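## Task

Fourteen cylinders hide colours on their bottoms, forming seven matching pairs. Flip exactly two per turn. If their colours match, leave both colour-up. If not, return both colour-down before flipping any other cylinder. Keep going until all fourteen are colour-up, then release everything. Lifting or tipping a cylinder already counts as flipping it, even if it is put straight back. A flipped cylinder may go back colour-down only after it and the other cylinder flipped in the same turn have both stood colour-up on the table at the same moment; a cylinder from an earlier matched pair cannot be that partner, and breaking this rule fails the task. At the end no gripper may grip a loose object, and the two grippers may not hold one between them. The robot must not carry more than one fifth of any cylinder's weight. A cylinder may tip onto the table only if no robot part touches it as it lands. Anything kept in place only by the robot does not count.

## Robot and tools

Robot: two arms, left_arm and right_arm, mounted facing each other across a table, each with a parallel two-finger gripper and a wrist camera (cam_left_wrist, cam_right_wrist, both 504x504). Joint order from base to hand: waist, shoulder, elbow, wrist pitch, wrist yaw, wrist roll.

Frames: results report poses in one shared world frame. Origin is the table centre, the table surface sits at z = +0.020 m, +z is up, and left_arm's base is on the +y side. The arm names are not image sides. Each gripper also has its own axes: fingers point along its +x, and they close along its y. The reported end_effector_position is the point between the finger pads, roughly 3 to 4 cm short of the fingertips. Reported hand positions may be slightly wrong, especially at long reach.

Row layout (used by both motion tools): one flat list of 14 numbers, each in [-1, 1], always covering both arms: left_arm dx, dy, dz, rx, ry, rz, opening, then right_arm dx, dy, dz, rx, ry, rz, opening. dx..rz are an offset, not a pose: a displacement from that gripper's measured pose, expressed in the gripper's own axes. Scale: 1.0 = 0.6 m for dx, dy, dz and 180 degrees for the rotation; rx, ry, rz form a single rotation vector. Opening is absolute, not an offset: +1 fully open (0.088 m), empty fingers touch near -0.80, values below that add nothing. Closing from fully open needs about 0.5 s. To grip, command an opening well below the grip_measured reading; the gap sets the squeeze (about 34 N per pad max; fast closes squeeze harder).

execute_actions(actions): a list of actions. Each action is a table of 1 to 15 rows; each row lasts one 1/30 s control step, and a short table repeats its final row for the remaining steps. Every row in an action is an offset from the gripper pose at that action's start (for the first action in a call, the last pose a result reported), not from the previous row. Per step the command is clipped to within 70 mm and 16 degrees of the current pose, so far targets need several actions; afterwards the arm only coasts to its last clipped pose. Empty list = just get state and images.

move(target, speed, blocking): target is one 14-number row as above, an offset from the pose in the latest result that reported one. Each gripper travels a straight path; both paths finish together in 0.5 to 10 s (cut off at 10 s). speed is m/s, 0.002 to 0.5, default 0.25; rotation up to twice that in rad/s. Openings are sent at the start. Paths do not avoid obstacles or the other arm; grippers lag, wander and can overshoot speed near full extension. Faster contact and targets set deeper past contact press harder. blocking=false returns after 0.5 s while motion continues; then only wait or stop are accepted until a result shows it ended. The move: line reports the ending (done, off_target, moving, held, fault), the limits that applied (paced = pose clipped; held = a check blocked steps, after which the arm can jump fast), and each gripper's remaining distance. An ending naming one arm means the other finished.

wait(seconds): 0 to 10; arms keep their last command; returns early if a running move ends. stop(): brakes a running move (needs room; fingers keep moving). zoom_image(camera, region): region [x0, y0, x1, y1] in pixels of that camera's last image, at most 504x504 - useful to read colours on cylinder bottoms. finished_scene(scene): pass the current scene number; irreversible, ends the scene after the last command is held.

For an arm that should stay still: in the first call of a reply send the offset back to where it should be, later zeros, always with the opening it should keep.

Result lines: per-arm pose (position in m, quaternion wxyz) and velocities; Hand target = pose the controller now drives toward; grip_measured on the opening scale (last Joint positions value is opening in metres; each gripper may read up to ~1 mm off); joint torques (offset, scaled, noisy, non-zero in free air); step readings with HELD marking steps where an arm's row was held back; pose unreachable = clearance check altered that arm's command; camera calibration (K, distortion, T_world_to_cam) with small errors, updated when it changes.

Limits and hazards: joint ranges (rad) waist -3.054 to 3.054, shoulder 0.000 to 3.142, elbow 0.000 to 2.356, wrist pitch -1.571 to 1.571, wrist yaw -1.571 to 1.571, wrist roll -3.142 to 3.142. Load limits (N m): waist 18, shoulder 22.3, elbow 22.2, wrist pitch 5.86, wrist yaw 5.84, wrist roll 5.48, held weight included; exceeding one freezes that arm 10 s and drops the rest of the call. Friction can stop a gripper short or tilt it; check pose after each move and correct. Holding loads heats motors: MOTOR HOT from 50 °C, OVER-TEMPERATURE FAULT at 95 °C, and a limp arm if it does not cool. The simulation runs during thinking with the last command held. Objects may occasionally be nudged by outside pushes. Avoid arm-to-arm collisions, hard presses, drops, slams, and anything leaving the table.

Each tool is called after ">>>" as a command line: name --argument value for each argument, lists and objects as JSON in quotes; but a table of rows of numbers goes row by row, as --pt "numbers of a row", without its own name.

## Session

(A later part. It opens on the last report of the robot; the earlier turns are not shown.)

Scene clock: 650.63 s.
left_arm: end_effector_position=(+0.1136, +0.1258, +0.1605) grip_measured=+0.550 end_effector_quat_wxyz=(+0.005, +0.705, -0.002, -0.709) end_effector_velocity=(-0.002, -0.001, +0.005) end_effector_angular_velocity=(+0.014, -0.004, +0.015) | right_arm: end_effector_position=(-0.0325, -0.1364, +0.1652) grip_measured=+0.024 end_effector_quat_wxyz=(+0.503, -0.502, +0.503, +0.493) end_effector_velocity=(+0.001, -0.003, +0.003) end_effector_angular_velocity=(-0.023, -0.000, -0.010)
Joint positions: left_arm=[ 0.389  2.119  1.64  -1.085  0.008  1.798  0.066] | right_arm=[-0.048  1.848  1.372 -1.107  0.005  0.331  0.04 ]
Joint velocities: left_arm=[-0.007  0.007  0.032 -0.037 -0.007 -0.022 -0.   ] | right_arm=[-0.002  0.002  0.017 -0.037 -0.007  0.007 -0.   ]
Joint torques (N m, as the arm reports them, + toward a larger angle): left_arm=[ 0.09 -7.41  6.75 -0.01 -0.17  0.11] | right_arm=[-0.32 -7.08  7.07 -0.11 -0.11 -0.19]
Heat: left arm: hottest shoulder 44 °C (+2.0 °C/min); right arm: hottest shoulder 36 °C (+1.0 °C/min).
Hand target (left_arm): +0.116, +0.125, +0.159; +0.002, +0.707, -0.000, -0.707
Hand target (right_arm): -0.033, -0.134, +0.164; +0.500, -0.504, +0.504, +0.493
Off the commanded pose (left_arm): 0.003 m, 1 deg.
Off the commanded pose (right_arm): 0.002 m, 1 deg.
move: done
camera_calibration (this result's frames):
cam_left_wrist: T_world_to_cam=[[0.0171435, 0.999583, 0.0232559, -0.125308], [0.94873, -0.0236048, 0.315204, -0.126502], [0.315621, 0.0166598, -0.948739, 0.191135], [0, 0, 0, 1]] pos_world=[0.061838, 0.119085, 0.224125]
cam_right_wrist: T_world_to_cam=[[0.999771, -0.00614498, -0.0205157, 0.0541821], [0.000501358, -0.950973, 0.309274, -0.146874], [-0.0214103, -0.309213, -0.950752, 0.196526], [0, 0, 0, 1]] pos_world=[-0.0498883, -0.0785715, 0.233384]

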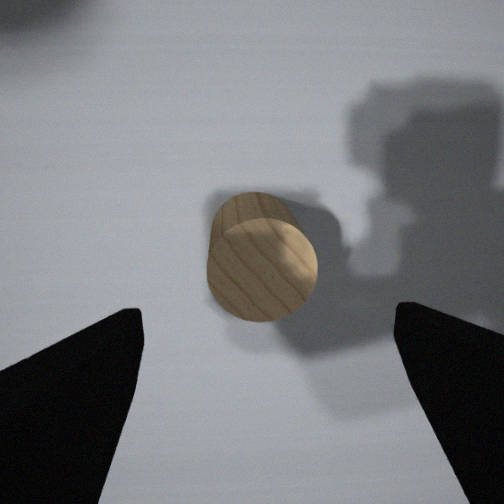

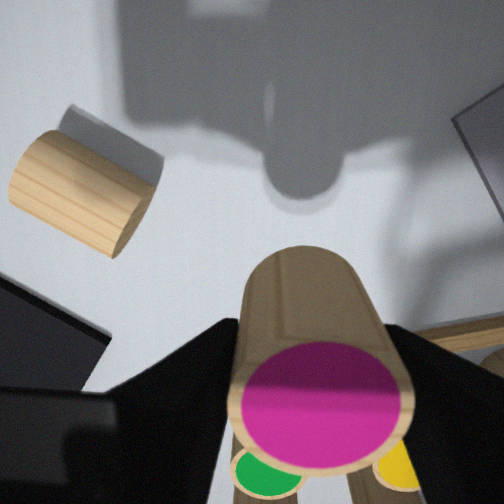

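>>> move --target '[0.139,-0.005,-0.005,0,0,0,0.55,0.149,0,-0.005,0,0,0,-0.4]' --speed 0.08

>>> move --target '[0,0,0,0,0,0,-0.4,0,0,0,0,0,0,0.5]'

>>> move --target '[-0.145,0,0,0,0,0,-0.4,-0.14,0,0,0,0,0,0.5]'

Scene clock: 654.77 s.
left_arm: end_effector_position=(+0.1161, +0.1264, +0.0815) grip_measured=+0.550 end_effector_quat_wxyz=(+0.009, +0.706, -0.004, -0.708) end_effector_velocity=(-0.002, +0.000, +0.001) end_effector_angular_velocity=(+0.004, -0.007, -0.015) | right_arm: end_effector_position=(-0.0326, -0.1364, +0.0830) grip_measured=+0.024 end_effector_quat_wxyz=(+0.505, -0.496, +0.500, +0.499) end_effector_velocity=(-0.002, -0.003, +0.000) end_effector_angular_velocity=(-0.014, +0.018, +0.005)
Joint positions: left_arm=[ 0.395  2.224  1.473 -0.804  0.008  1.803  0.066] | right_arm=[-0.048  1.952  1.161 -0.772  0.005  0.331  0.04 ]
Joint velocities: left_arm=[-0.007 -0.002  0.002 -0.007 -0.007  0.007 -0.   ] | right_arm=[-0.002 -0.002 -0.002 -0.007 -0.022 -0.007 -0.   ]
Joint torques (N m, as the arm reports them, + toward a larger angle): left_arm=[ 0.21 -7.67  4.78  0.43  0.1   0.1 ] | right_arm=[ 0.19 -6.94  3.44  0.58  0.03  0.04]
Heat: left arm: hottest shoulder 44 °C (+3.0 °C/min); right arm: hottest shoulder 37 °C (+2.0 °C/min).
Hand target (left_arm): +0.117, +0.129, +0.077; +0.005, +0.705, -0.001, -0.709
Hand target (right_arm): -0.032, -0.141, +0.076; +0.502, -0.502, +0.503, +0.493
Off the commanded pose (left_arm): 0.005 m, 1 deg.
Off the commanded pose (right_arm): 0.008 m, 1 deg.
move: done
camera_calibration (this result's frames):
cam_left_wrist: T_world_to_cam=[[0.0155635, 0.99978, 0.0140935, -0.123301], [0.947922, -0.0192379, 0.317921, -0.104555], [0.318122, 0.00841162, -0.948013, 0.116058], [0, 0, 0, 1]] pos_world=[0.0641086, 0.120286, 0.145003]
cam_right_wrist: T_world_to_cam=[[0.999618, -0.00532751, -0.0271062, 0.0532028], [0.00281408, -0.956485, 0.291767, -0.120721], [-0.027481, -0.291732, -0.956105, 0.121066], [0, 0, 0, 1]] pos_world=[-0.0495157, -0.0798658, 0.152417]

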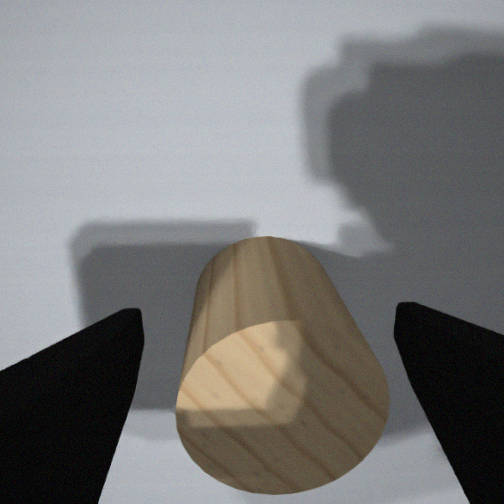

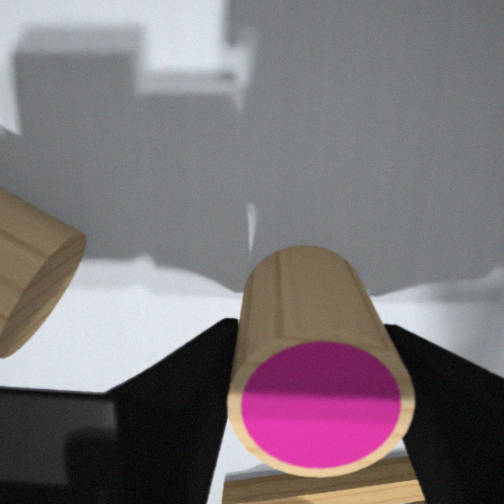

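Scene clock: 655.43 s.
left_arm: end_effector_position=(+0.1160, +0.1263, +0.0815) grip_measured=+0.035 end_effector_quat_wxyz=(+0.009, +0.706, -0.005, -0.708) end_effector_velocity=(-0.001, +0.005, +0.002) end_effector_angular_velocity=(+0.022, -0.018, -0.029) | right_arm: end_effector_position=(-0.0326, -0.1364, +0.0830) grip_measured=+0.498 end_effector_quat_wxyz=(+0.505, -0.495, +0.500, +0.499) end_effector_velocity=(+0.000, -0.002, +0.000) end_effector_angular_velocity=(-0.009, +0.005, -0.010)
Joint positions: left_arm=[ 0.395  2.224  1.473 -0.803  0.008  1.803  0.041] | right_arm=[-0.048  1.952  1.161 -0.772  0.005  0.331  0.063]
Joint velocities: left_arm=[-0.007 -0.007 -0.002 -0.022 -0.022  0.022 -0.   ] | right_arm=[-0.002 -0.002 -0.002 -0.007 -0.007  0.007  0.001]
Joint torques (N m, as the arm reports them, + toward a larger angle): left_arm=[-0.16 -8.51  5.34  0.16  0.07  0.02] | right_arm=[ 0.04 -8.4   4.84  0.12  0.01 -0.01]
Heat: left arm: hottest shoulder 44 °C (+3.0 °C/min); right arm: hottest shoulder 37 °C (+2.0 °C/min).
Hand target (left_arm): +0.116, +0.126, +0.081; +0.008, +0.706, -0.004, -0.709
Hand target (right_arm): -0.033, -0.136, +0.083; +0.505, -0.496, +0.500, +0.499
Off the commanded pose (left_arm): 0.000 m, 0 deg.
Off the commanded pose (right_arm): 0.000 m, 0 deg.
move: done
camera_calibration (this result's frames):
cam_left_wrist: T_world_to_cam=[[0.0159539, 0.999785, 0.0132579, -0.123103], [0.947973, -0.0193409, 0.317763, -0.104524], [0.317951, 0.00749859, -0.948078, 0.116209], [0, 0, 0, 1]] pos_world=[0.0641014, 0.120184, 0.145021]
cam_right_wrist: T_world_to_cam=[[0.999615, -0.00531767, -0.0272281, 0.0532408], [0.0028491, -0.956591, 0.29142, -0.12063], [-0.0275959, -0.291386, -0.956207, 0.121141], [0, 0, 0, 1]] pos_world=[-0.0495336, -0.079812, 0.15244]

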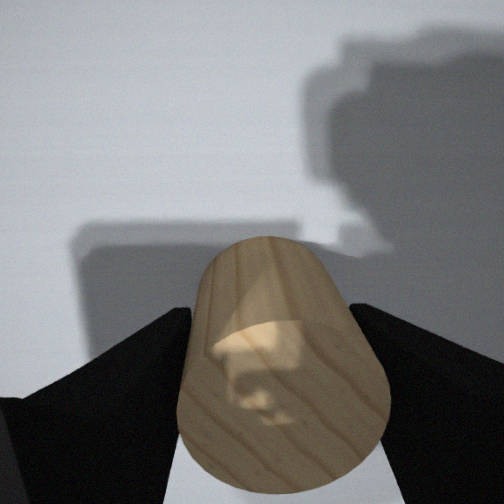

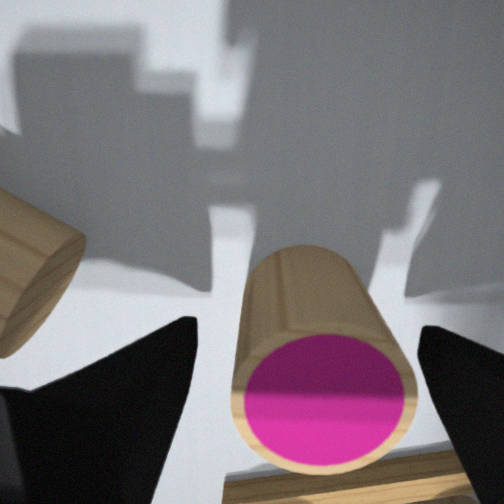

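Scene clock: 656.33 s.
left_arm: end_effector_position=(+0.1152, +0.1299, +0.1622) grip_measured=+0.035 end_effector_quat_wxyz=(+0.003, +0.704, +0.001, -0.710) end_effector_velocity=(+0.001, +0.004, +0.001) end_effector_angular_velocity=(+0.022, -0.017, +0.005) | right_arm: end_effector_position=(-0.0316, -0.1394, +0.1625) grip_measured=+0.500 end_effector_quat_wxyz=(+0.503, -0.500, +0.502, +0.495) end_effector_velocity=(+0.000, -0.001, +0.004) end_effector_angular_velocity=(-0.009, +0.005, +0.019)
Joint positions: left_arm=[ 0.395  2.108  1.63  -1.091  0.008  1.803  0.041] | right_arm=[-0.048  1.834  1.343 -1.085  0.005  0.331  0.063]
Joint velocities: left_arm=[-0.002 -0.002  0.002 -0.022 -0.022 -0.007 -0.   ] | right_arm=[-0.002 -0.002  0.012 -0.022 -0.007 -0.022 -0.   ]
Joint torques (N m, as the arm reports them, + toward a larger angle): left_arm=[-0.02 -9.11  6.95 -0.07  0.05  0.03] | right_arm=[ 0.17 -8.65  6.84 -0.09  0.    0.02]
Heat: left arm: hottest shoulder 45 °C (+4.0 °C/min); right arm: hottest shoulder 37 °C (+2.0 °C/min).
Hand target (left_arm): +0.116, +0.127, +0.168; +0.009, +0.706, -0.005, -0.709
Hand target (right_arm): -0.033, -0.137, +0.167; +0.505, -0.496, +0.500, +0.499
Off the commanded pose (left_arm): 0.007 m, 1 deg.
Off the commanded pose (right_arm): 0.005 m, 1 deg.
move: done
camera_calibration (this result's frames):
cam_left_wrist: T_world_to_cam=[[0.0160308, 0.999468, 0.0283917, -0.130233], [0.949139, -0.0241413, 0.313929, -0.128171], [0.314448, 0.0219152, -0.949022, 0.191735], [0, 0, 0, 1]] pos_world=[0.0634492, 0.122868, 0.225895]
cam_right_wrist: T_world_to_cam=[[0.999721, -0.00563566, -0.0229567, 0.053661], [0.00159869, -0.952821, 0.303529, -0.148136], [-0.0235842, -0.303481, -0.952546, 0.194128], [0, 0, 0, 1]] pos_world=[-0.0488308, -0.0819309, 0.231112]

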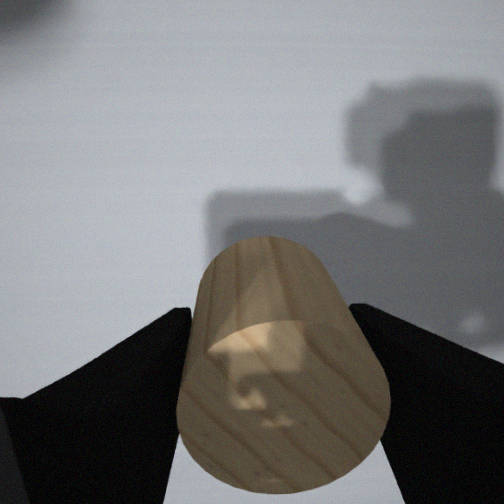

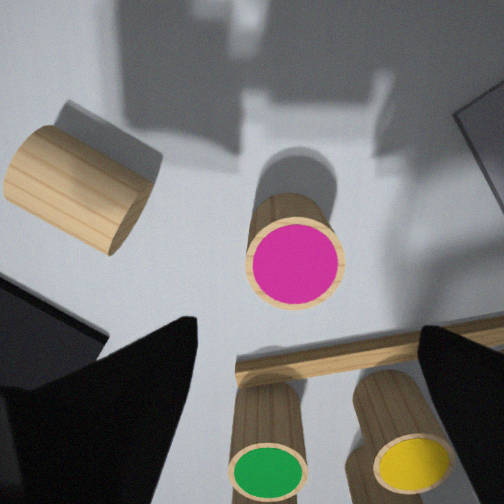

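>>> move --target '[-0.089,0.138,0.268,0,0,0.504,-0.4,-0.086,0.02,0.05,0,-0.5,0,1]' --speed 0.35

Scene clock: 660.77 s.
left_arm: end_effector_position=(-0.0444, +0.0498, +0.2159) grip_measured=+0.033 end_effector_quat_wxyz=(+0.502, +0.495, -0.500, -0.502) end_effector_velocity=(-0.002, +0.002, -0.004) end_effector_angular_velocity=(+0.007, +0.006, -0.000) | right_arm: end_effector_position=(-0.0441, -0.1076, +0.2210) grip_measured=+1.000 end_effector_quat_wxyz=(+0.708, +0.011, +0.003, +0.706) end_effector_velocity=(-0.000, +0.000, +0.001) end_effector_angular_velocity=(+0.015, -0.013, +0.005)
Joint positions: left_arm=[-0.045  2.087  0.718  1.375 -0.196  1.563  0.041] | right_arm=[0.168 1.72  0.324 1.409 0.539 0.014 0.088]
Joint velocities: left_arm=[-0.007  0.007 -0.007  0.007 -0.007 -0.007 -0.   ] | right_arm=[-0.002  0.017 -0.002  0.037 -0.007 -0.022  0.   ]
Joint torques (N m, as the arm reports them, + toward a larger angle): left_arm=[-0.36 -6.28  5.53  2.14 -0.21  0.05] | right_arm=[ 0.24 -4.44  2.34  1.87  0.09 -0.21]
Heat: left arm: hottest shoulder 45 °C (+4.0 °C/min); right arm: hottest shoulder 37 °C (+2.0 °C/min).
Hand target (left_arm): -0.045, +0.048, +0.217; +0.505, +0.494, -0.502, -0.499
Hand target (right_arm): -0.043, -0.110, +0.215; +0.708, +0.000, +0.003, +0.706
Off the commanded pose (left_arm): 0.004 m, 1 deg.
Off the commanded pose (right_arm): 0.007 m, 2 deg.
move: done
camera_calibration (this result's frames):
cam_left_wrist: T_world_to_cam=[[0.0124668, 0.0265456, -0.99957, 0.221081], [0.948488, 0.316168, 0.0202262, 0.050891], [0.316569, -0.948332, -0.0212366, 0.142633], [0, 0, 0, 1]] pos_world=[-0.0961789, 0.113305, 0.222985]
cam_right_wrist: T_world_to_cam=[[0.999536, 0.0262019, -0.0155376, 0.0694662], [-0.0072841, -0.289682, -0.957095, 0.213895], [-0.0295787, 0.956764, -0.289357, 0.247987], [0, 0, 0, 1]] pos_world=[-0.0605407, -0.177124, 0.277554]

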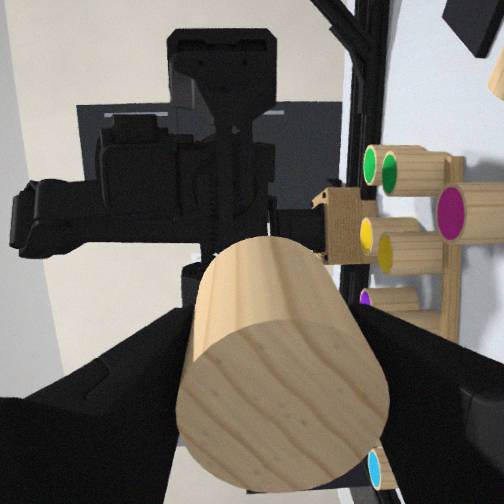

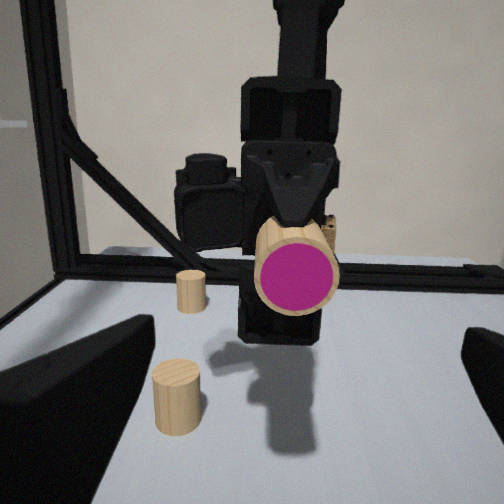

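>>> move --target '[0,0,0,0,0,0,-0.4,0.178,-0.003,-0.015,-0.007,0.005,0,1]' --speed 0.12

>>> move --target '[0,0,0,0,0,0,-0.4,0,0,0,0,0,0,-0.4]'

>>> move --target '[0,0,0,0,0,0,1,0,0,0,0,0,0,-0.4]'

>>> move --target '[-0.1,0,0,0.004,0,0,1,-0.14,0,0,0,0,0,-0.4]'

>>> move --target '[-0.357,-0.093,0.18,0,0,-0.5,0.55,0.013,-0.017,-0.082,0,0.505,0,-0.4]' --speed 0.35

Scene clock: 665.93 s.
left_arm: end_effector_position=(-0.0445, +0.0497, +0.2156) grip_measured=+0.033 end_effector_quat_wxyz=(+0.502, +0.495, -0.501, -0.502) end_effector_velocity=(+0.002, +0.000, -0.007) end_effector_angular_velocity=(+0.026, -0.013, +0.010) | right_arm: end_effector_position=(-0.0424, -0.0038, +0.2164) grip_measured=+1.000 end_effector_quat_wxyz=(+0.708, +0.003, +0.002, +0.706) end_effector_velocity=(-0.003, +0.003, -0.004) end_effector_angular_velocity=(-0.016, +0.001, +0.020)
Joint positions: left_arm=[-0.045  2.088  0.718  1.376 -0.197  1.563  0.041] | right_arm=[-0.003  1.971  0.706  1.267  0.369  0.006  0.088]
Joint velocities: left_arm=[ 0.002  0.002 -0.002 -0.022 -0.007  0.007 -0.   ] | right_arm=[-0.002  0.007  0.012 -0.022 -0.022  0.007  0.   ]
Joint torques (N m, as the arm reports them, + toward a larger angle): left_arm=[ 0.02 -7.12  4.38  1.73  0.01 -0.04] | right_arm=[-0.11 -6.85  5.64  1.58 -0.09 -0.17]
Heat: left arm: hottest shoulder 45 °C (+4.0 °C/min); right arm: hottest shoulder 37 °C (+2.0 °C/min).
Hand target (left_arm): -0.044, +0.050, +0.216; +0.502, +0.495, -0.501, -0.502
Hand target (right_arm): -0.042, -0.001, +0.213; +0.708, -0.002, +0.001, +0.706
Off the commanded pose (left_arm): 0.000 m, 0 deg.
Off the commanded pose (right_arm): 0.004 m, 1 deg.
move: done
camera_calibration (this result's frames):
cam_left_wrist: T_world_to_cam=[[0.0128459, 0.0265441, -0.999565, 0.220868], [0.948479, 0.31617, 0.0205854, 0.0509697], [0.316579, -0.948331, -0.021115, 0.142588], [0, 0, 0, 1]] pos_world=[-0.0963213, 0.113243, 0.222734]
cam_right_wrist: T_world_to_cam=[[0.999659, 0.0260664, -0.00157789, 0.0618917], [0.00627223, -0.298319, -0.954445, 0.239577], [-0.0253496, 0.95411, -0.298381, 0.149473], [0, 0, 0, 1]] pos_world=[-0.0595841, -0.0727568, 0.273361]

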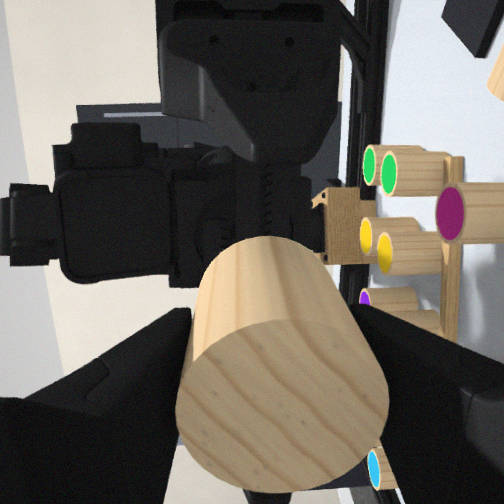

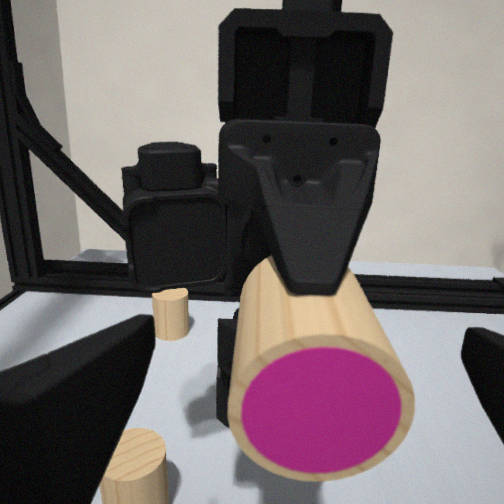

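Scene clock: 666.43 s.
left_arm: end_effector_position=(-0.0445, +0.0497, +0.2156) grip_measured=+0.033 end_effector_quat_wxyz=(+0.502, +0.495, -0.501, -0.502) end_effector_velocity=(+0.002, +0.000, -0.001) end_effector_angular_velocity=(+0.007, +0.006, +0.010) | right_arm: end_effector_position=(-0.0424, -0.0038, +0.2164) grip_measured=+0.027 end_effector_quat_wxyz=(+0.708, +0.003, +0.002, +0.706) end_effector_velocity=(+0.001, -0.001, -0.003) end_effector_angular_velocity=(-0.011, -0.012, +0.005)
Joint positions: left_arm=[-0.045  2.088  0.718  1.376 -0.197  1.563  0.041] | right_arm=[-0.003  1.971  0.706  1.267  0.368  0.006  0.04 ]
Joint velocities: left_arm=[ 0.002 -0.002 -0.002 -0.007 -0.007 -0.007 -0.   ] | right_arm=[-0.002 -0.002 -0.007 -0.007 -0.007 -0.007 -0.   ]
Joint torques (N m, as the arm reports them, + toward a larger angle): left_arm=[-0.06 -6.89  4.48  1.72 -0.03 -0.07] | right_arm=[ 0.02 -8.16  4.42  1.79  0.01  0.  ]
Heat: left arm: hottest shoulder 45 °C (+4.1 °C/min); right arm: hottest shoulder 37 °C (+2.0 °C/min).
Hand target (left_arm): -0.045, +0.050, +0.216; +0.502, +0.495, -0.501, -0.502
Hand target (right_arm): -0.042, -0.004, +0.216; +0.708, +0.003, +0.002, +0.706
Off the commanded pose (left_arm): 0.000 m, 0 deg.
Off the commanded pose (right_arm): 0.000 m, 0 deg.
move: done
camera_calibration (this result's frames):
cam_left_wrist: T_world_to_cam=[[0.0128459, 0.0265441, -0.999565, 0.220868], [0.948479, 0.31617, 0.0205854, 0.0509697], [0.316579, -0.948331, -0.021115, 0.142588], [0, 0, 0, 1]] pos_world=[-0.0963213, 0.113243, 0.222734]
cam_right_wrist: T_world_to_cam=[[0.999649, 0.0264477, -0.00157706, 0.0619499], [0.00638681, -0.298317, -0.954446, 0.239582], [-0.0257134, 0.9541, -0.298381, 0.149456], [0, 0, 0, 1]] pos_world=[-0.0596153, -0.0727633, 0.273361]

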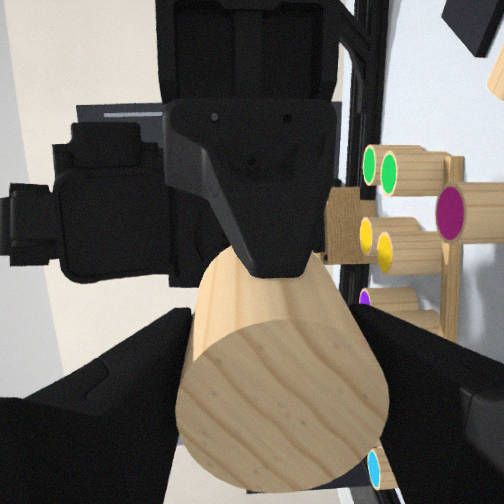

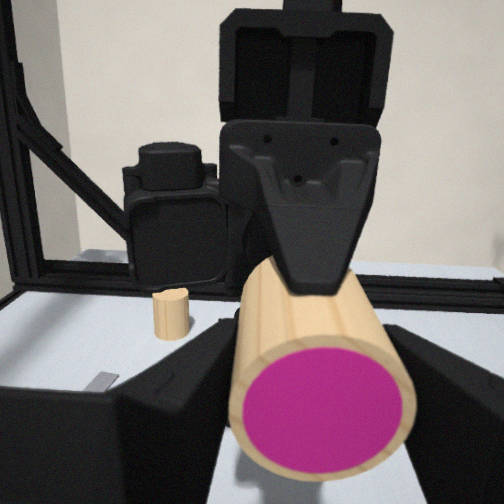

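Scene clock: 667.13 s.
left_arm: end_effector_position=(-0.0445, +0.0497, +0.2156) grip_measured=+1.000 end_effector_quat_wxyz=(+0.502, +0.495, -0.501, -0.502) end_effector_velocity=(+0.002, +0.000, +0.002) end_effector_angular_velocity=(-0.007, +0.009, +0.010) | right_arm: end_effector_position=(-0.0424, -0.0038, +0.2164) grip_measured=+0.027 end_effector_quat_wxyz=(+0.708, +0.003, +0.002, +0.706) end_effector_velocity=(-0.000, +0.001, -0.002) end_effector_angular_velocity=(-0.007, +0.005, +0.005)
Joint positions: left_arm=[-0.045  2.088  0.718  1.376 -0.197  1.563  0.088] | right_arm=[-0.003  1.971  0.706  1.267  0.368  0.006  0.04 ]
Joint velocities: left_arm=[ 0.002 -0.002 -0.002  0.007 -0.007 -0.007  0.   ] | right_arm=[-0.002  0.002  0.002 -0.007 -0.007  0.007 -0.   ]
Joint torques (N m, as the arm reports them, + toward a larger angle): left_arm=[ 0.   -6.83  4.49  1.72 -0.05 -0.05] | right_arm=[ 0.02 -8.19  4.45  1.8   0.01 -0.01]
Heat: left arm: hottest shoulder 45 °C (+4.0 °C/min); right arm: hottest shoulder 37 °C (+2.0 °C/min).
Hand target (left_arm): -0.044, +0.050, +0.216; +0.502, +0.495, -0.501, -0.502
Hand target (right_arm): -0.042, -0.004, +0.216; +0.708, +0.003, +0.002, +0.706
Off the commanded pose (left_arm): 0.000 m, 0 deg.
Off the commanded pose (right_arm): 0.000 m, 0 deg.
move: done
camera_calibration (this result's frames):
cam_left_wrist: T_world_to_cam=[[0.0128459, 0.0265441, -0.999565, 0.220868], [0.948479, 0.31617, 0.0205854, 0.0509697], [0.316579, -0.948331, -0.021115, 0.142588], [0, 0, 0, 1]] pos_world=[-0.0963213, 0.113243, 0.222734]
cam_right_wrist: T_world_to_cam=[[0.999649, 0.0264477, -0.00157706, 0.0619499], [0.00638681, -0.298317, -0.954446, 0.239582], [-0.0257134, 0.9541, -0.298381, 0.149456], [0, 0, 0, 1]] pos_world=[-0.0596153, -0.0727633, 0.273361]

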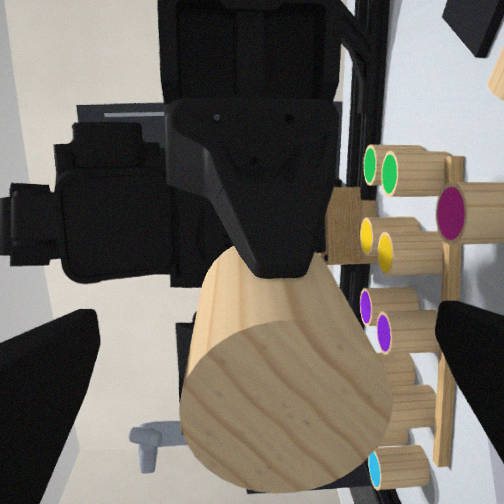

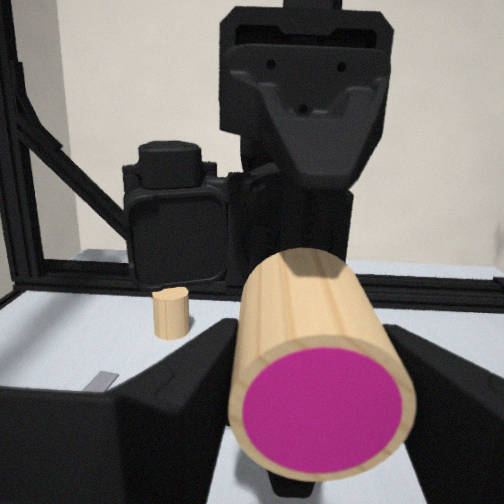

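Scene clock: 668.07 s.
left_arm: end_effector_position=(-0.0447, +0.1082, +0.2115) grip_measured=+1.000 end_effector_quat_wxyz=(+0.496, +0.499, -0.502, -0.503) end_effector_velocity=(+0.003, +0.002, -0.003) end_effector_angular_velocity=(+0.012, -0.010, +0.020) | right_arm: end_effector_position=(-0.0431, -0.0851, +0.2144) grip_measured=+0.026 end_effector_quat_wxyz=(+0.708, +0.000, +0.003, +0.706) end_effector_velocity=(+0.001, -0.002, -0.002) end_effector_angular_velocity=(-0.015, -0.015, -0.005)
Joint positions: left_arm=[-0.088  1.992  0.475  1.512 -0.235  1.572  0.088] | right_arm=[0.117 1.792 0.397 1.391 0.487 0.006 0.04 ]
Joint velocities: left_arm=[-0.002 -0.002 -0.007 -0.007 -0.022  0.007  0.   ] | right_arm=[ 0.002 -0.012 -0.007 -0.022  0.007 -0.007 -0.   ]
Joint torques (N m, as the arm reports them, + toward a larger angle): left_arm=[-0.31 -6.99  3.38  2.   -0.21  0.06] | right_arm=[ 0.19 -7.17  2.61  2.    0.1   0.01]
Heat: left arm: hottest shoulder 45 °C (+4.0 °C/min); right arm: hottest shoulder 37 °C (+1.0 °C/min).
Hand target (left_arm): -0.044, +0.110, +0.215; +0.499, +0.498, -0.503, -0.499
Hand target (right_arm): -0.042, -0.088, +0.216; +0.708, +0.003, +0.002, +0.706
Off the commanded pose (left_arm): 0.004 m, 1 deg.
Off the commanded pose (right_arm): 0.003 m, 0 deg.
move: done
camera_calibration (this result's frames):
cam_left_wrist: T_world_to_cam=[[0.0240811, 0.0368209, -0.999032, 0.214488], [0.949371, 0.31227, 0.0343932, 0.0302719], [0.313234, -0.94928, -0.0274369, 0.199355], [0, 0, 0, 1]] pos_world=[-0.0963492, 0.171893, 0.218708]
cam_right_wrist: T_world_to_cam=[[0.99963, 0.0272077, 0.000702214, 0.0643385], [0.00892304, -0.303246, -0.952871, 0.212763], [-0.0257124, 0.952524, -0.303376, 0.227359], [0, 0, 0, 1]] pos_world=[-0.0603672, -0.153796, 0.271666]

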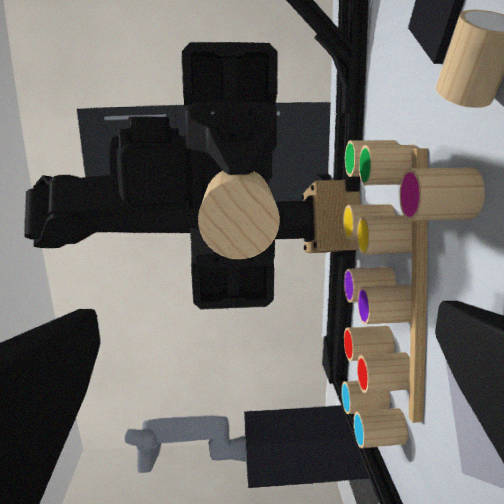

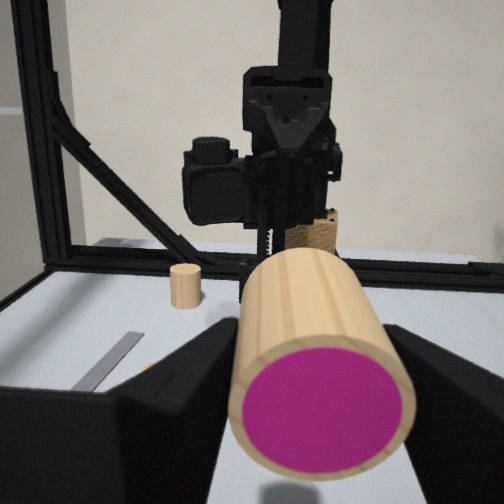

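Scene clock: 670.83 s.
left_arm: end_effector_position=(-0.1494, +0.3232, +0.1553) grip_measured=+0.550 end_effector_quat_wxyz=(-0.003, +0.707, +0.001, -0.707) end_effector_velocity=(-0.001, +0.004, +0.001) end_effector_angular_velocity=(+0.018, -0.006, +0.015) | right_arm: end_effector_position=(-0.0329, -0.0790, +0.1672) grip_measured=+0.025 end_effector_quat_wxyz=(+0.503, -0.501, +0.504, +0.493) end_effector_velocity=(+0.001, -0.004, +0.004) end_effector_angular_velocity=(-0.033, -0.001, +0.005)
Joint positions: left_arm=[-0.558  1.613  0.951 -0.912  0.004  0.858  0.066] | right_arm=[-0.094  2.054  1.669 -1.196  0.004  0.288  0.04 ]
Joint velocities: left_arm=[-0.007  0.002  0.007 -0.022  0.007 -0.022 -0.   ] | right_arm=[-0.002  0.007  0.027 -0.051 -0.007 -0.007  0.   ]
Joint torques (N m, as the arm reports them, + toward a larger angle): left_arm=[-0.35 -4.21  6.7   0.02  0.24 -0.08] | right_arm=[-0.23 -8.24  7.07 -0.15 -0.1  -0.19]
Heat: left arm: hottest shoulder 44 °C (+2.0 °C/min); right arm: hottest shoulder 37 °C (+2.0 °C/min).
Hand target (left_arm): -0.152, +0.323, +0.156; -0.004, +0.705, +0.003, -0.709
Hand target (right_arm): -0.033, -0.077, +0.165; +0.499, -0.503, +0.505, +0.492
Off the commanded pose (left_arm): 0.002 m, 0 deg.
Off the commanded pose (right_arm): 0.003 m, 1 deg.
move: done
camera_calibration (this result's frames):
cam_left_wrist: T_world_to_cam=[[0.0241806, 0.998997, 0.0376765, -0.319042], [0.946562, -0.0350033, 0.320616, 0.13181], [0.321614, 0.0279104, -0.94646, 0.26287], [0, 0, 0, 1]] pos_world=[-0.201594, 0.315999, 0.218556]
cam_right_wrist: T_world_to_cam=[[0.999725, -0.00844143, -0.0218736, 0.0549864], [-0.00126689, -0.951024, 0.309115, -0.0929408], [-0.0234117, -0.309003, -0.950773, 0.216191], [0, 0, 0, 1]] pos_world=[-0.0500277, -0.0211212, 0.235481]

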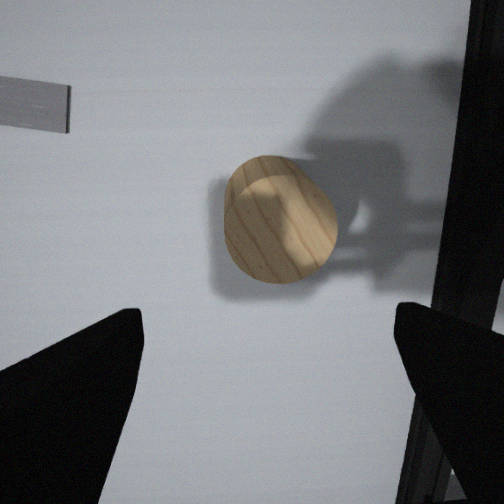

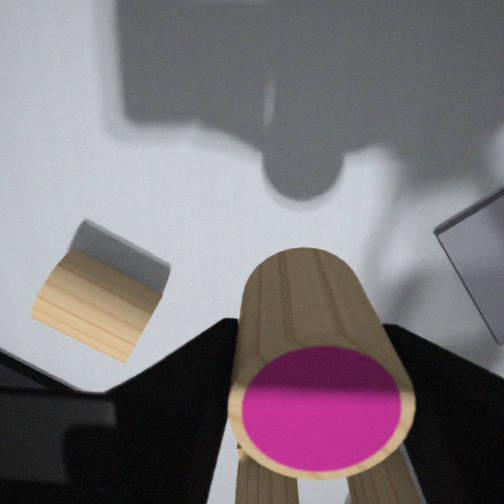

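>>> move --target '[0.137,-0.016,0.02,0,0,0,0.75,0.15,0,0,0,0,0,-0.4]' --speed 0.08

>>> move --target '[0,0,0,0,0,0,0.75,0,0,0,0,0,0,0.5]'

>>> move --target '[0,0,0,0,0,0,-0.4,-0.14,0,0,0,0,0,0.5]'

>>> move --target '[-0.145,0,0,0,0,0,-0.4,0,0,-0.05,0,0,0,0.5]'

Scene clock: 675.10 s.
left_arm: end_effector_position=(-0.1617, +0.3314, +0.0761) grip_measured=+0.750 end_effector_quat_wxyz=(-0.001, +0.705, -0.001, -0.709) end_effector_velocity=(+0.000, -0.001, -0.001) end_effector_angular_velocity=(-0.007, -0.004, +0.005) | right_arm: end_effector_position=(-0.0336, -0.0761, +0.0858) grip_measured=+0.025 end_effector_quat_wxyz=(+0.506, -0.494, +0.500, +0.499) end_effector_velocity=(+0.000, -0.002, +0.000) end_effector_angular_velocity=(-0.009, +0.005, +0.005)
Joint positions: left_arm=[-0.613  1.803  0.792 -0.555  0.005  0.804  0.076] | right_arm=[-0.094  2.139  1.461 -0.883  0.004  0.287  0.04 ]
Joint velocities: left_arm=[-0.002  0.002 -0.002  0.007 -0.007 -0.007 -0.   ] | right_arm=[-0.002 -0.002 -0.002 -0.007 -0.007 -0.007 -0.   ]
Joint torques (N m, as the arm reports them, + toward a larger angle): left_arm=[-0.33 -4.47  4.01  0.49  0.03 -0.07] | right_arm=[-0.02 -8.48  3.7   0.44  0.02 -0.03]
Heat: left arm: hottest shoulder 44 °C (+2.0 °C/min); right arm: hottest shoulder 38 °C (+2.0 °C/min).
Hand target (left_arm): -0.161, +0.333, +0.073; -0.003, +0.707, +0.001, -0.707
Hand target (right_arm): -0.032, -0.080, +0.077; +0.503, -0.501, +0.504, +0.492
Off the commanded pose (left_arm): 0.003 m, 0 deg.
Off the commanded pose (right_arm): 0.009 m, 1 deg.
move: off_target (right_arm)
camera_calibration (this result's frames):
cam_left_wrist: T_world_to_cam=[[0.0255474, 0.999152, 0.0323022, -0.323406], [0.948546, -0.0344296, 0.314761, 0.169737], [0.315607, 0.0225988, -0.948621, 0.192547], [0, 0, 0, 1]] pos_world=[-0.21351, 0.324624, 0.139674]
cam_right_wrist: T_world_to_cam=[[0.999568, -0.00791891, -0.0282986, 0.0545196], [0.000605085, -0.957255, 0.289245, -0.063773], [-0.0293795, -0.289138, -0.956837, 0.141465], [0, 0, 0, 1]] pos_world=[-0.0503013, -0.0197125, 0.155347]

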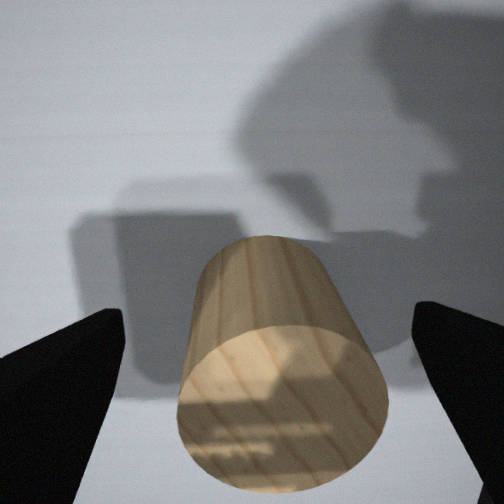

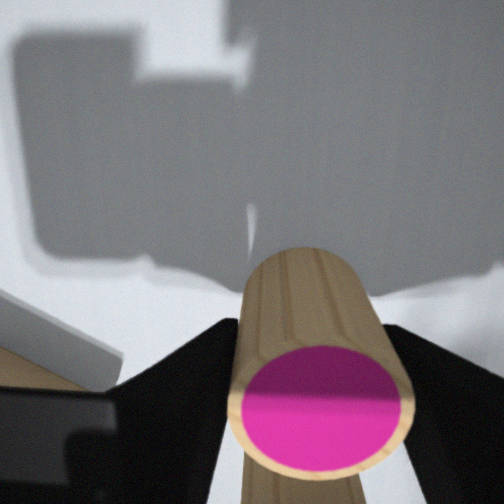

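Scene clock: 675.77 s.
left_arm: end_effector_position=(-0.1617, +0.3314, +0.0761) grip_measured=+0.750 end_effector_quat_wxyz=(-0.001, +0.705, -0.001, -0.709) end_effector_velocity=(+0.002, +0.001, +0.000) end_effector_angular_velocity=(+0.000, -0.010, +0.034) | right_arm: end_effector_position=(-0.0337, -0.0761, +0.0858) grip_measured=+0.498 end_effector_quat_wxyz=(+0.506, -0.494, +0.500, +0.500) end_effector_velocity=(+0.001, -0.003, -0.001) end_effector_angular_velocity=(-0.014, +0.004, -0.010)
Joint positions: left_arm=[-0.613  1.803  0.792 -0.555  0.005  0.804  0.076] | right_arm=[-0.094  2.139  1.461 -0.882  0.004  0.287  0.063]
Joint velocities: left_arm=[-0.002 -0.002 -0.002 -0.007 -0.007 -0.037 -0.   ] | right_arm=[-0.002  0.002 -0.002 -0.007 -0.007  0.007  0.001]
Joint torques (N m, as the arm reports them, + toward a larger angle): left_arm=[-0.08 -5.26  4.46  0.26  0.03  0.02] | right_arm=[  0.01 -10.05   5.15   0.12   0.    -0.02]
Heat: left arm: hottest shoulder 44 °C (+1.0 °C/min); right arm: hottest shoulder 38 °C (+2.0 °C/min).
Hand target (left_arm): -0.162, +0.331, +0.076; -0.001, +0.705, -0.001, -0.709
Hand target (right_arm): -0.034, -0.076, +0.086; +0.506, -0.494, +0.500, +0.500
Off the commanded pose (left_arm): 0.000 m, 0 deg.
Off the commanded pose (right_arm): 0.000 m, 0 deg.
move: done
camera_calibration (this result's frames):
cam_left_wrist: T_world_to_cam=[[0.0251662, 0.999161, 0.0323048, -0.323471], [0.948559, -0.0340685, 0.314761, 0.169619], [0.315598, 0.0227216, -0.948621, 0.192505], [0, 0, 0, 1]] pos_world=[-0.213508, 0.324604, 0.139674]
cam_right_wrist: T_world_to_cam=[[0.999555, -0.00790713, -0.0287709, 0.0546388], [0.000745176, -0.957331, 0.288992, -0.0636907], [-0.0298284, -0.288885, -0.956899, 0.141491], [0, 0, 0, 1]] pos_world=[-0.0503466, -0.0196663, 0.155371]

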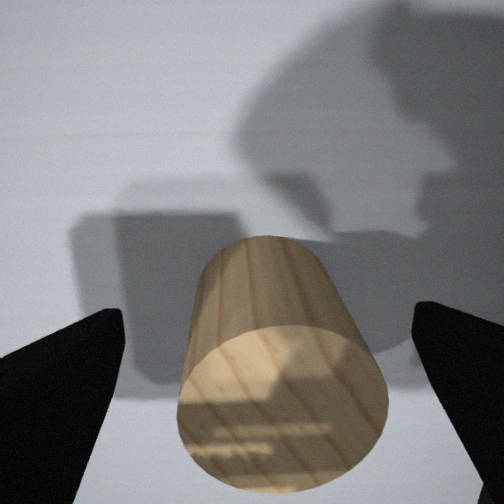

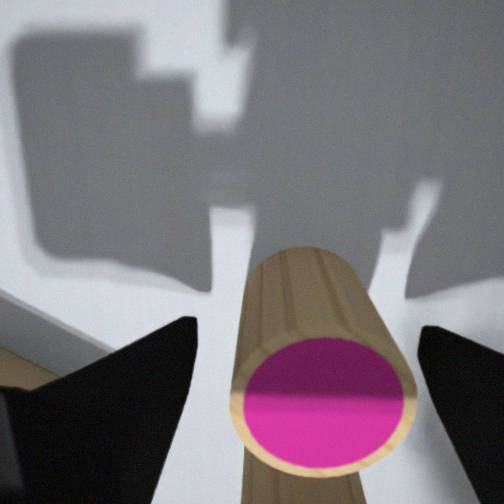

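Scene clock: 676.67 s.
left_arm: end_effector_position=(-0.1616, +0.3314, +0.0761) grip_measured=+0.034 end_effector_quat_wxyz=(-0.001, +0.705, -0.001, -0.709) end_effector_velocity=(+0.001, +0.001, +0.001) end_effector_angular_velocity=(-0.003, -0.007, +0.005) | right_arm: end_effector_position=(-0.0329, -0.0789, +0.1662) grip_measured=+0.500 end_effector_quat_wxyz=(+0.505, -0.497, +0.502, +0.497) end_effector_velocity=(+0.000, -0.002, +0.004) end_effector_angular_velocity=(-0.009, +0.005, +0.005)
Joint positions: left_arm=[-0.613  1.803  0.792 -0.555  0.004  0.804  0.041] | right_arm=[-0.094  2.045  1.65  -1.175  0.004  0.287  0.063]
Joint velocities: left_arm=[-0.002 -0.007 -0.002 -0.007 -0.007 -0.007 -0.   ] | right_arm=[-0.002 -0.002  0.012 -0.022 -0.007 -0.007 -0.   ]
Joint torques (N m, as the arm reports them, + toward a larger angle): left_arm=[-0.06 -5.31  4.6   0.27  0.09  0.02] | right_arm=[ 0.12 -9.95  6.92 -0.09  0.    0.01]
Heat: left arm: hottest shoulder 43 °C (+0.0 °C/min); right arm: hottest shoulder 38 °C (+2.0 °C/min).
Hand target (left_arm): -0.162, +0.331, +0.076; -0.001, +0.705, -0.001, -0.709
Hand target (right_arm): -0.034, -0.077, +0.170; +0.506, -0.494, +0.500, +0.500
Off the commanded pose (left_arm): 0.000 m, 0 deg.
Off the commanded pose (right_arm): 0.004 m, 1 deg.
move: done
camera_calibration (this result's frames):
cam_left_wrist: T_world_to_cam=[[0.0255263, 0.999169, 0.0317854, -0.323298], [0.948374, -0.0342589, 0.315299, 0.169531], [0.316126, 0.022096, -0.94846, 0.192761], [0, 0, 0, 1]] pos_world=[-0.213463, 0.324578, 0.139649]
cam_right_wrist: T_world_to_cam=[[0.999626, -0.00815909, -0.0261167, 0.0556821], [-0.000012199, -0.954638, 0.29777, -0.0908978], [-0.0273615, -0.297658, -0.95428, 0.216623], [0, 0, 0, 1]] pos_world=[-0.0497352, -0.0218404, 0.23524]

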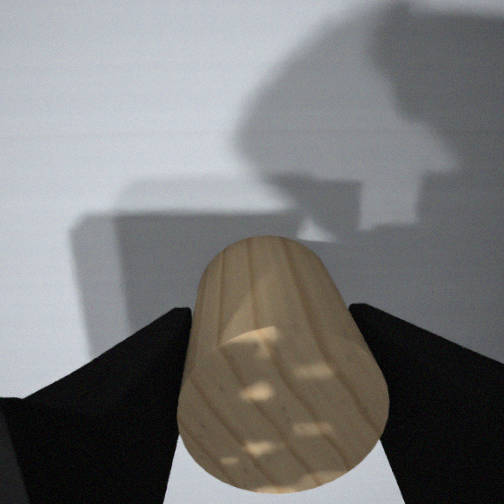

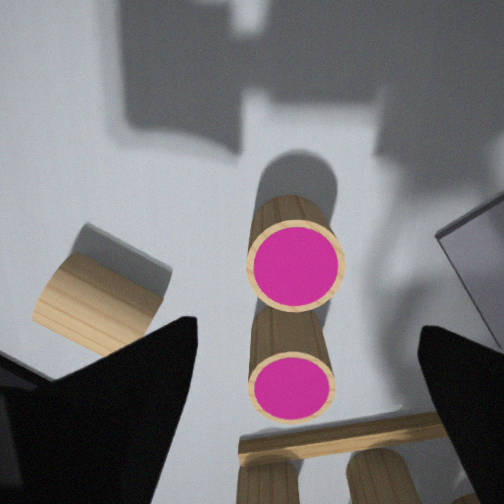

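Scene clock: 677.57 s.
left_arm: end_effector_position=(-0.1593, +0.3337, +0.1574) grip_measured=+0.034 end_effector_quat_wxyz=(-0.006, +0.710, +0.003, -0.705) end_effector_velocity=(-0.001, +0.002, +0.003) end_effector_angular_velocity=(+0.010, +0.000, -0.010) | right_arm: end_effector_position=(-0.0330, -0.1059, +0.1654) grip_measured=+0.500 end_effector_quat_wxyz=(+0.504, -0.498, +0.501, +0.497) end_effector_velocity=(-0.000, -0.000, -0.001) end_effector_angular_velocity=(+0.000, +0.008, -0.024)
Joint positions: left_arm=[-0.613  1.615  0.961 -0.932  0.004  0.804  0.041] | right_arm=[-0.074  1.947  1.506 -1.13   0.004  0.304  0.063]
Joint velocities: left_arm=[-0.002 -0.002  0.012 -0.022  0.007  0.007 -0.   ] | right_arm=[-0.002 -0.002 -0.007  0.007 -0.007  0.022 -0.   ]
Joint torques (N m, as the arm reports them, + toward a larger angle): left_arm=[-0.05 -6.03  6.7   0.02  0.02 -0.01] | right_arm=[  0.27 -10.53   3.85   0.25   0.01   0.16]
Heat: left arm: hottest shoulder 43 °C (+0.0 °C/min); right arm: hottest shoulder 38 °C (+2.0 °C/min).
Hand target (left_arm): -0.162, +0.331, +0.163; -0.001, +0.705, -0.001, -0.709
Hand target (right_arm): -0.033, -0.109, +0.166; +0.505, -0.497, +0.502, +0.497
Off the commanded pose (left_arm): 0.006 m, 1 deg.
Off the commanded pose (right_arm): 0.003 m, 0 deg.
move: done
camera_calibration (this result's frames):
cam_left_wrist: T_world_to_cam=[[0.0250233, 0.99865, 0.0455164, -0.330332], [0.944193, -0.0385685, 0.327127, 0.140753], [0.328441, 0.0347904, -0.943883, 0.266089], [0, 0, 0, 1]] pos_world=[-0.212027, 0.326058, 0.220148]
cam_right_wrist: T_world_to_cam=[[0.999657, -0.00437279, -0.0258251, 0.0558621], [0.00354397, -0.954318, 0.298771, -0.116414], [-0.0259519, -0.29876, -0.953975, 0.207713], [0, 0, 0, 1]] pos_world=[-0.0500398, -0.0487959, 0.234377]

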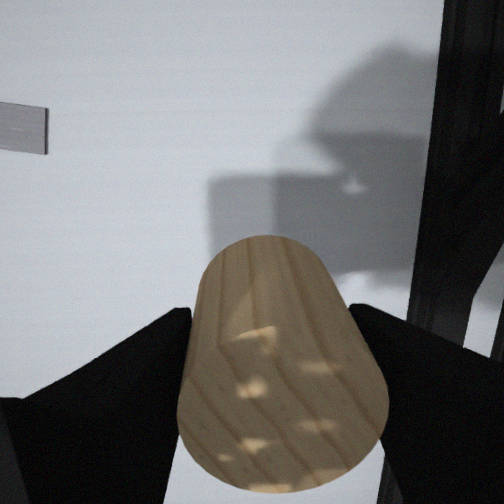

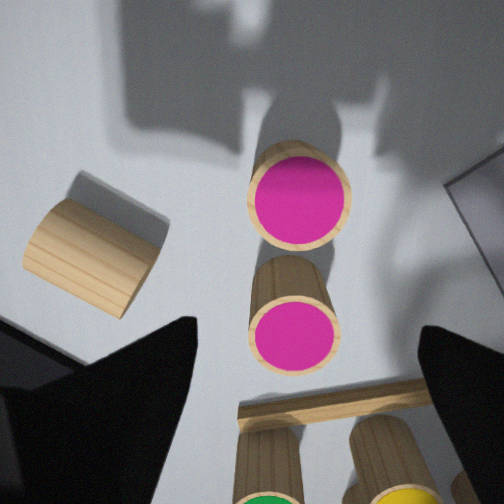

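>>> move --target '[-0.104,0.478,-0.193,0,0,0.508,-0.4,-0.078,0.018,-0.006,0,-0.498,0,1]' --speed 0.35

Scene clock: 681.67 s.
left_arm: end_effector_position=(-0.0456, +0.0484, +0.2188) grip_measured=+0.033 end_effector_quat_wxyz=(+0.498, +0.499, -0.508, -0.496) end_effector_velocity=(-0.000, -0.001, -0.003) end_effector_angular_velocity=(+0.003, +0.021, -0.005) | right_arm: end_effector_position=(-0.0441, -0.1080, +0.2191) grip_measured=+1.000 end_effector_quat_wxyz=(+0.708, +0.012, +0.005, +0.707) end_effector_velocity=(-0.000, +0.000, +0.001) end_effector_angular_velocity=(+0.015, -0.013, +0.005)
Joint positions: left_arm=[-0.047  2.083  0.725  1.369 -0.196  1.586  0.041] | right_arm=[0.168 1.728 0.32  1.419 0.538 0.018 0.088]
Joint velocities: left_arm=[ 0.002  0.012  0.002  0.007  0.007 -0.022 -0.   ] | right_arm=[-0.002  0.017 -0.002  0.037 -0.007 -0.022  0.   ]
Joint torques (N m, as the arm reports them, + toward a larger angle): left_arm=[ 0.21 -6.14  5.62  2.14  0.17  0.04] | right_arm=[ 0.3  -4.35  2.48  1.82  0.13 -0.18]
Heat: left arm: hottest shoulder 43 °C (+0.0 °C/min); right arm: hottest shoulder 39 °C (+4.0 °C/min).
Hand target (left_arm): -0.046, +0.046, +0.220; +0.498, +0.496, -0.511, -0.494
Hand target (right_arm): -0.044, -0.110, +0.213; +0.708, +0.001, +0.004, +0.706
Off the commanded pose (left_arm): 0.003 m, 0 deg.
Off the commanded pose (right_arm): 0.007 m, 2 deg.
move: done
camera_calibration (this result's frames):
cam_left_wrist: T_world_to_cam=[[0.0343961, 0.0214928, -0.999177, 0.225201], [0.948498, 0.314323, 0.0394127, 0.0483612], [0.314911, -0.949073, -0.00957443, 0.139194], [0, 0, 0, 1]] pos_world=[-0.0974501, 0.112064, 0.224443]
cam_right_wrist: T_world_to_cam=[[0.999453, 0.0277352, -0.018023, 0.0701513], [-0.00916812, -0.291247, -0.956604, 0.211642], [-0.0317807, 0.956246, -0.290834, 0.247993], [0, 0, 0, 1]] pos_world=[-0.0602912, -0.177448, 0.275847]

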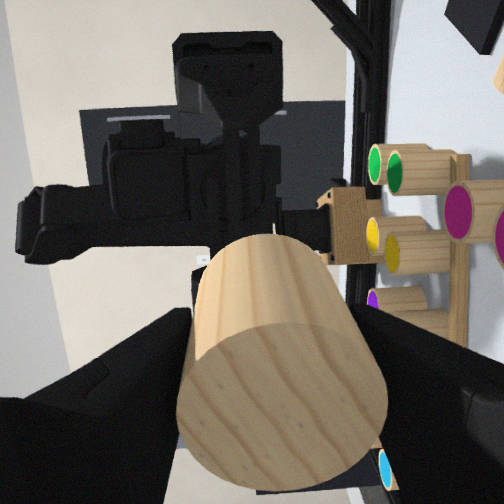

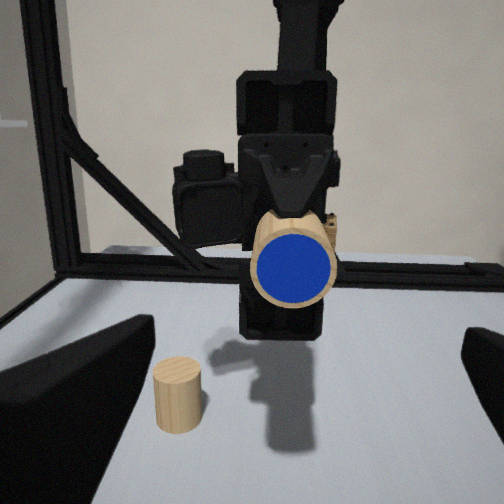

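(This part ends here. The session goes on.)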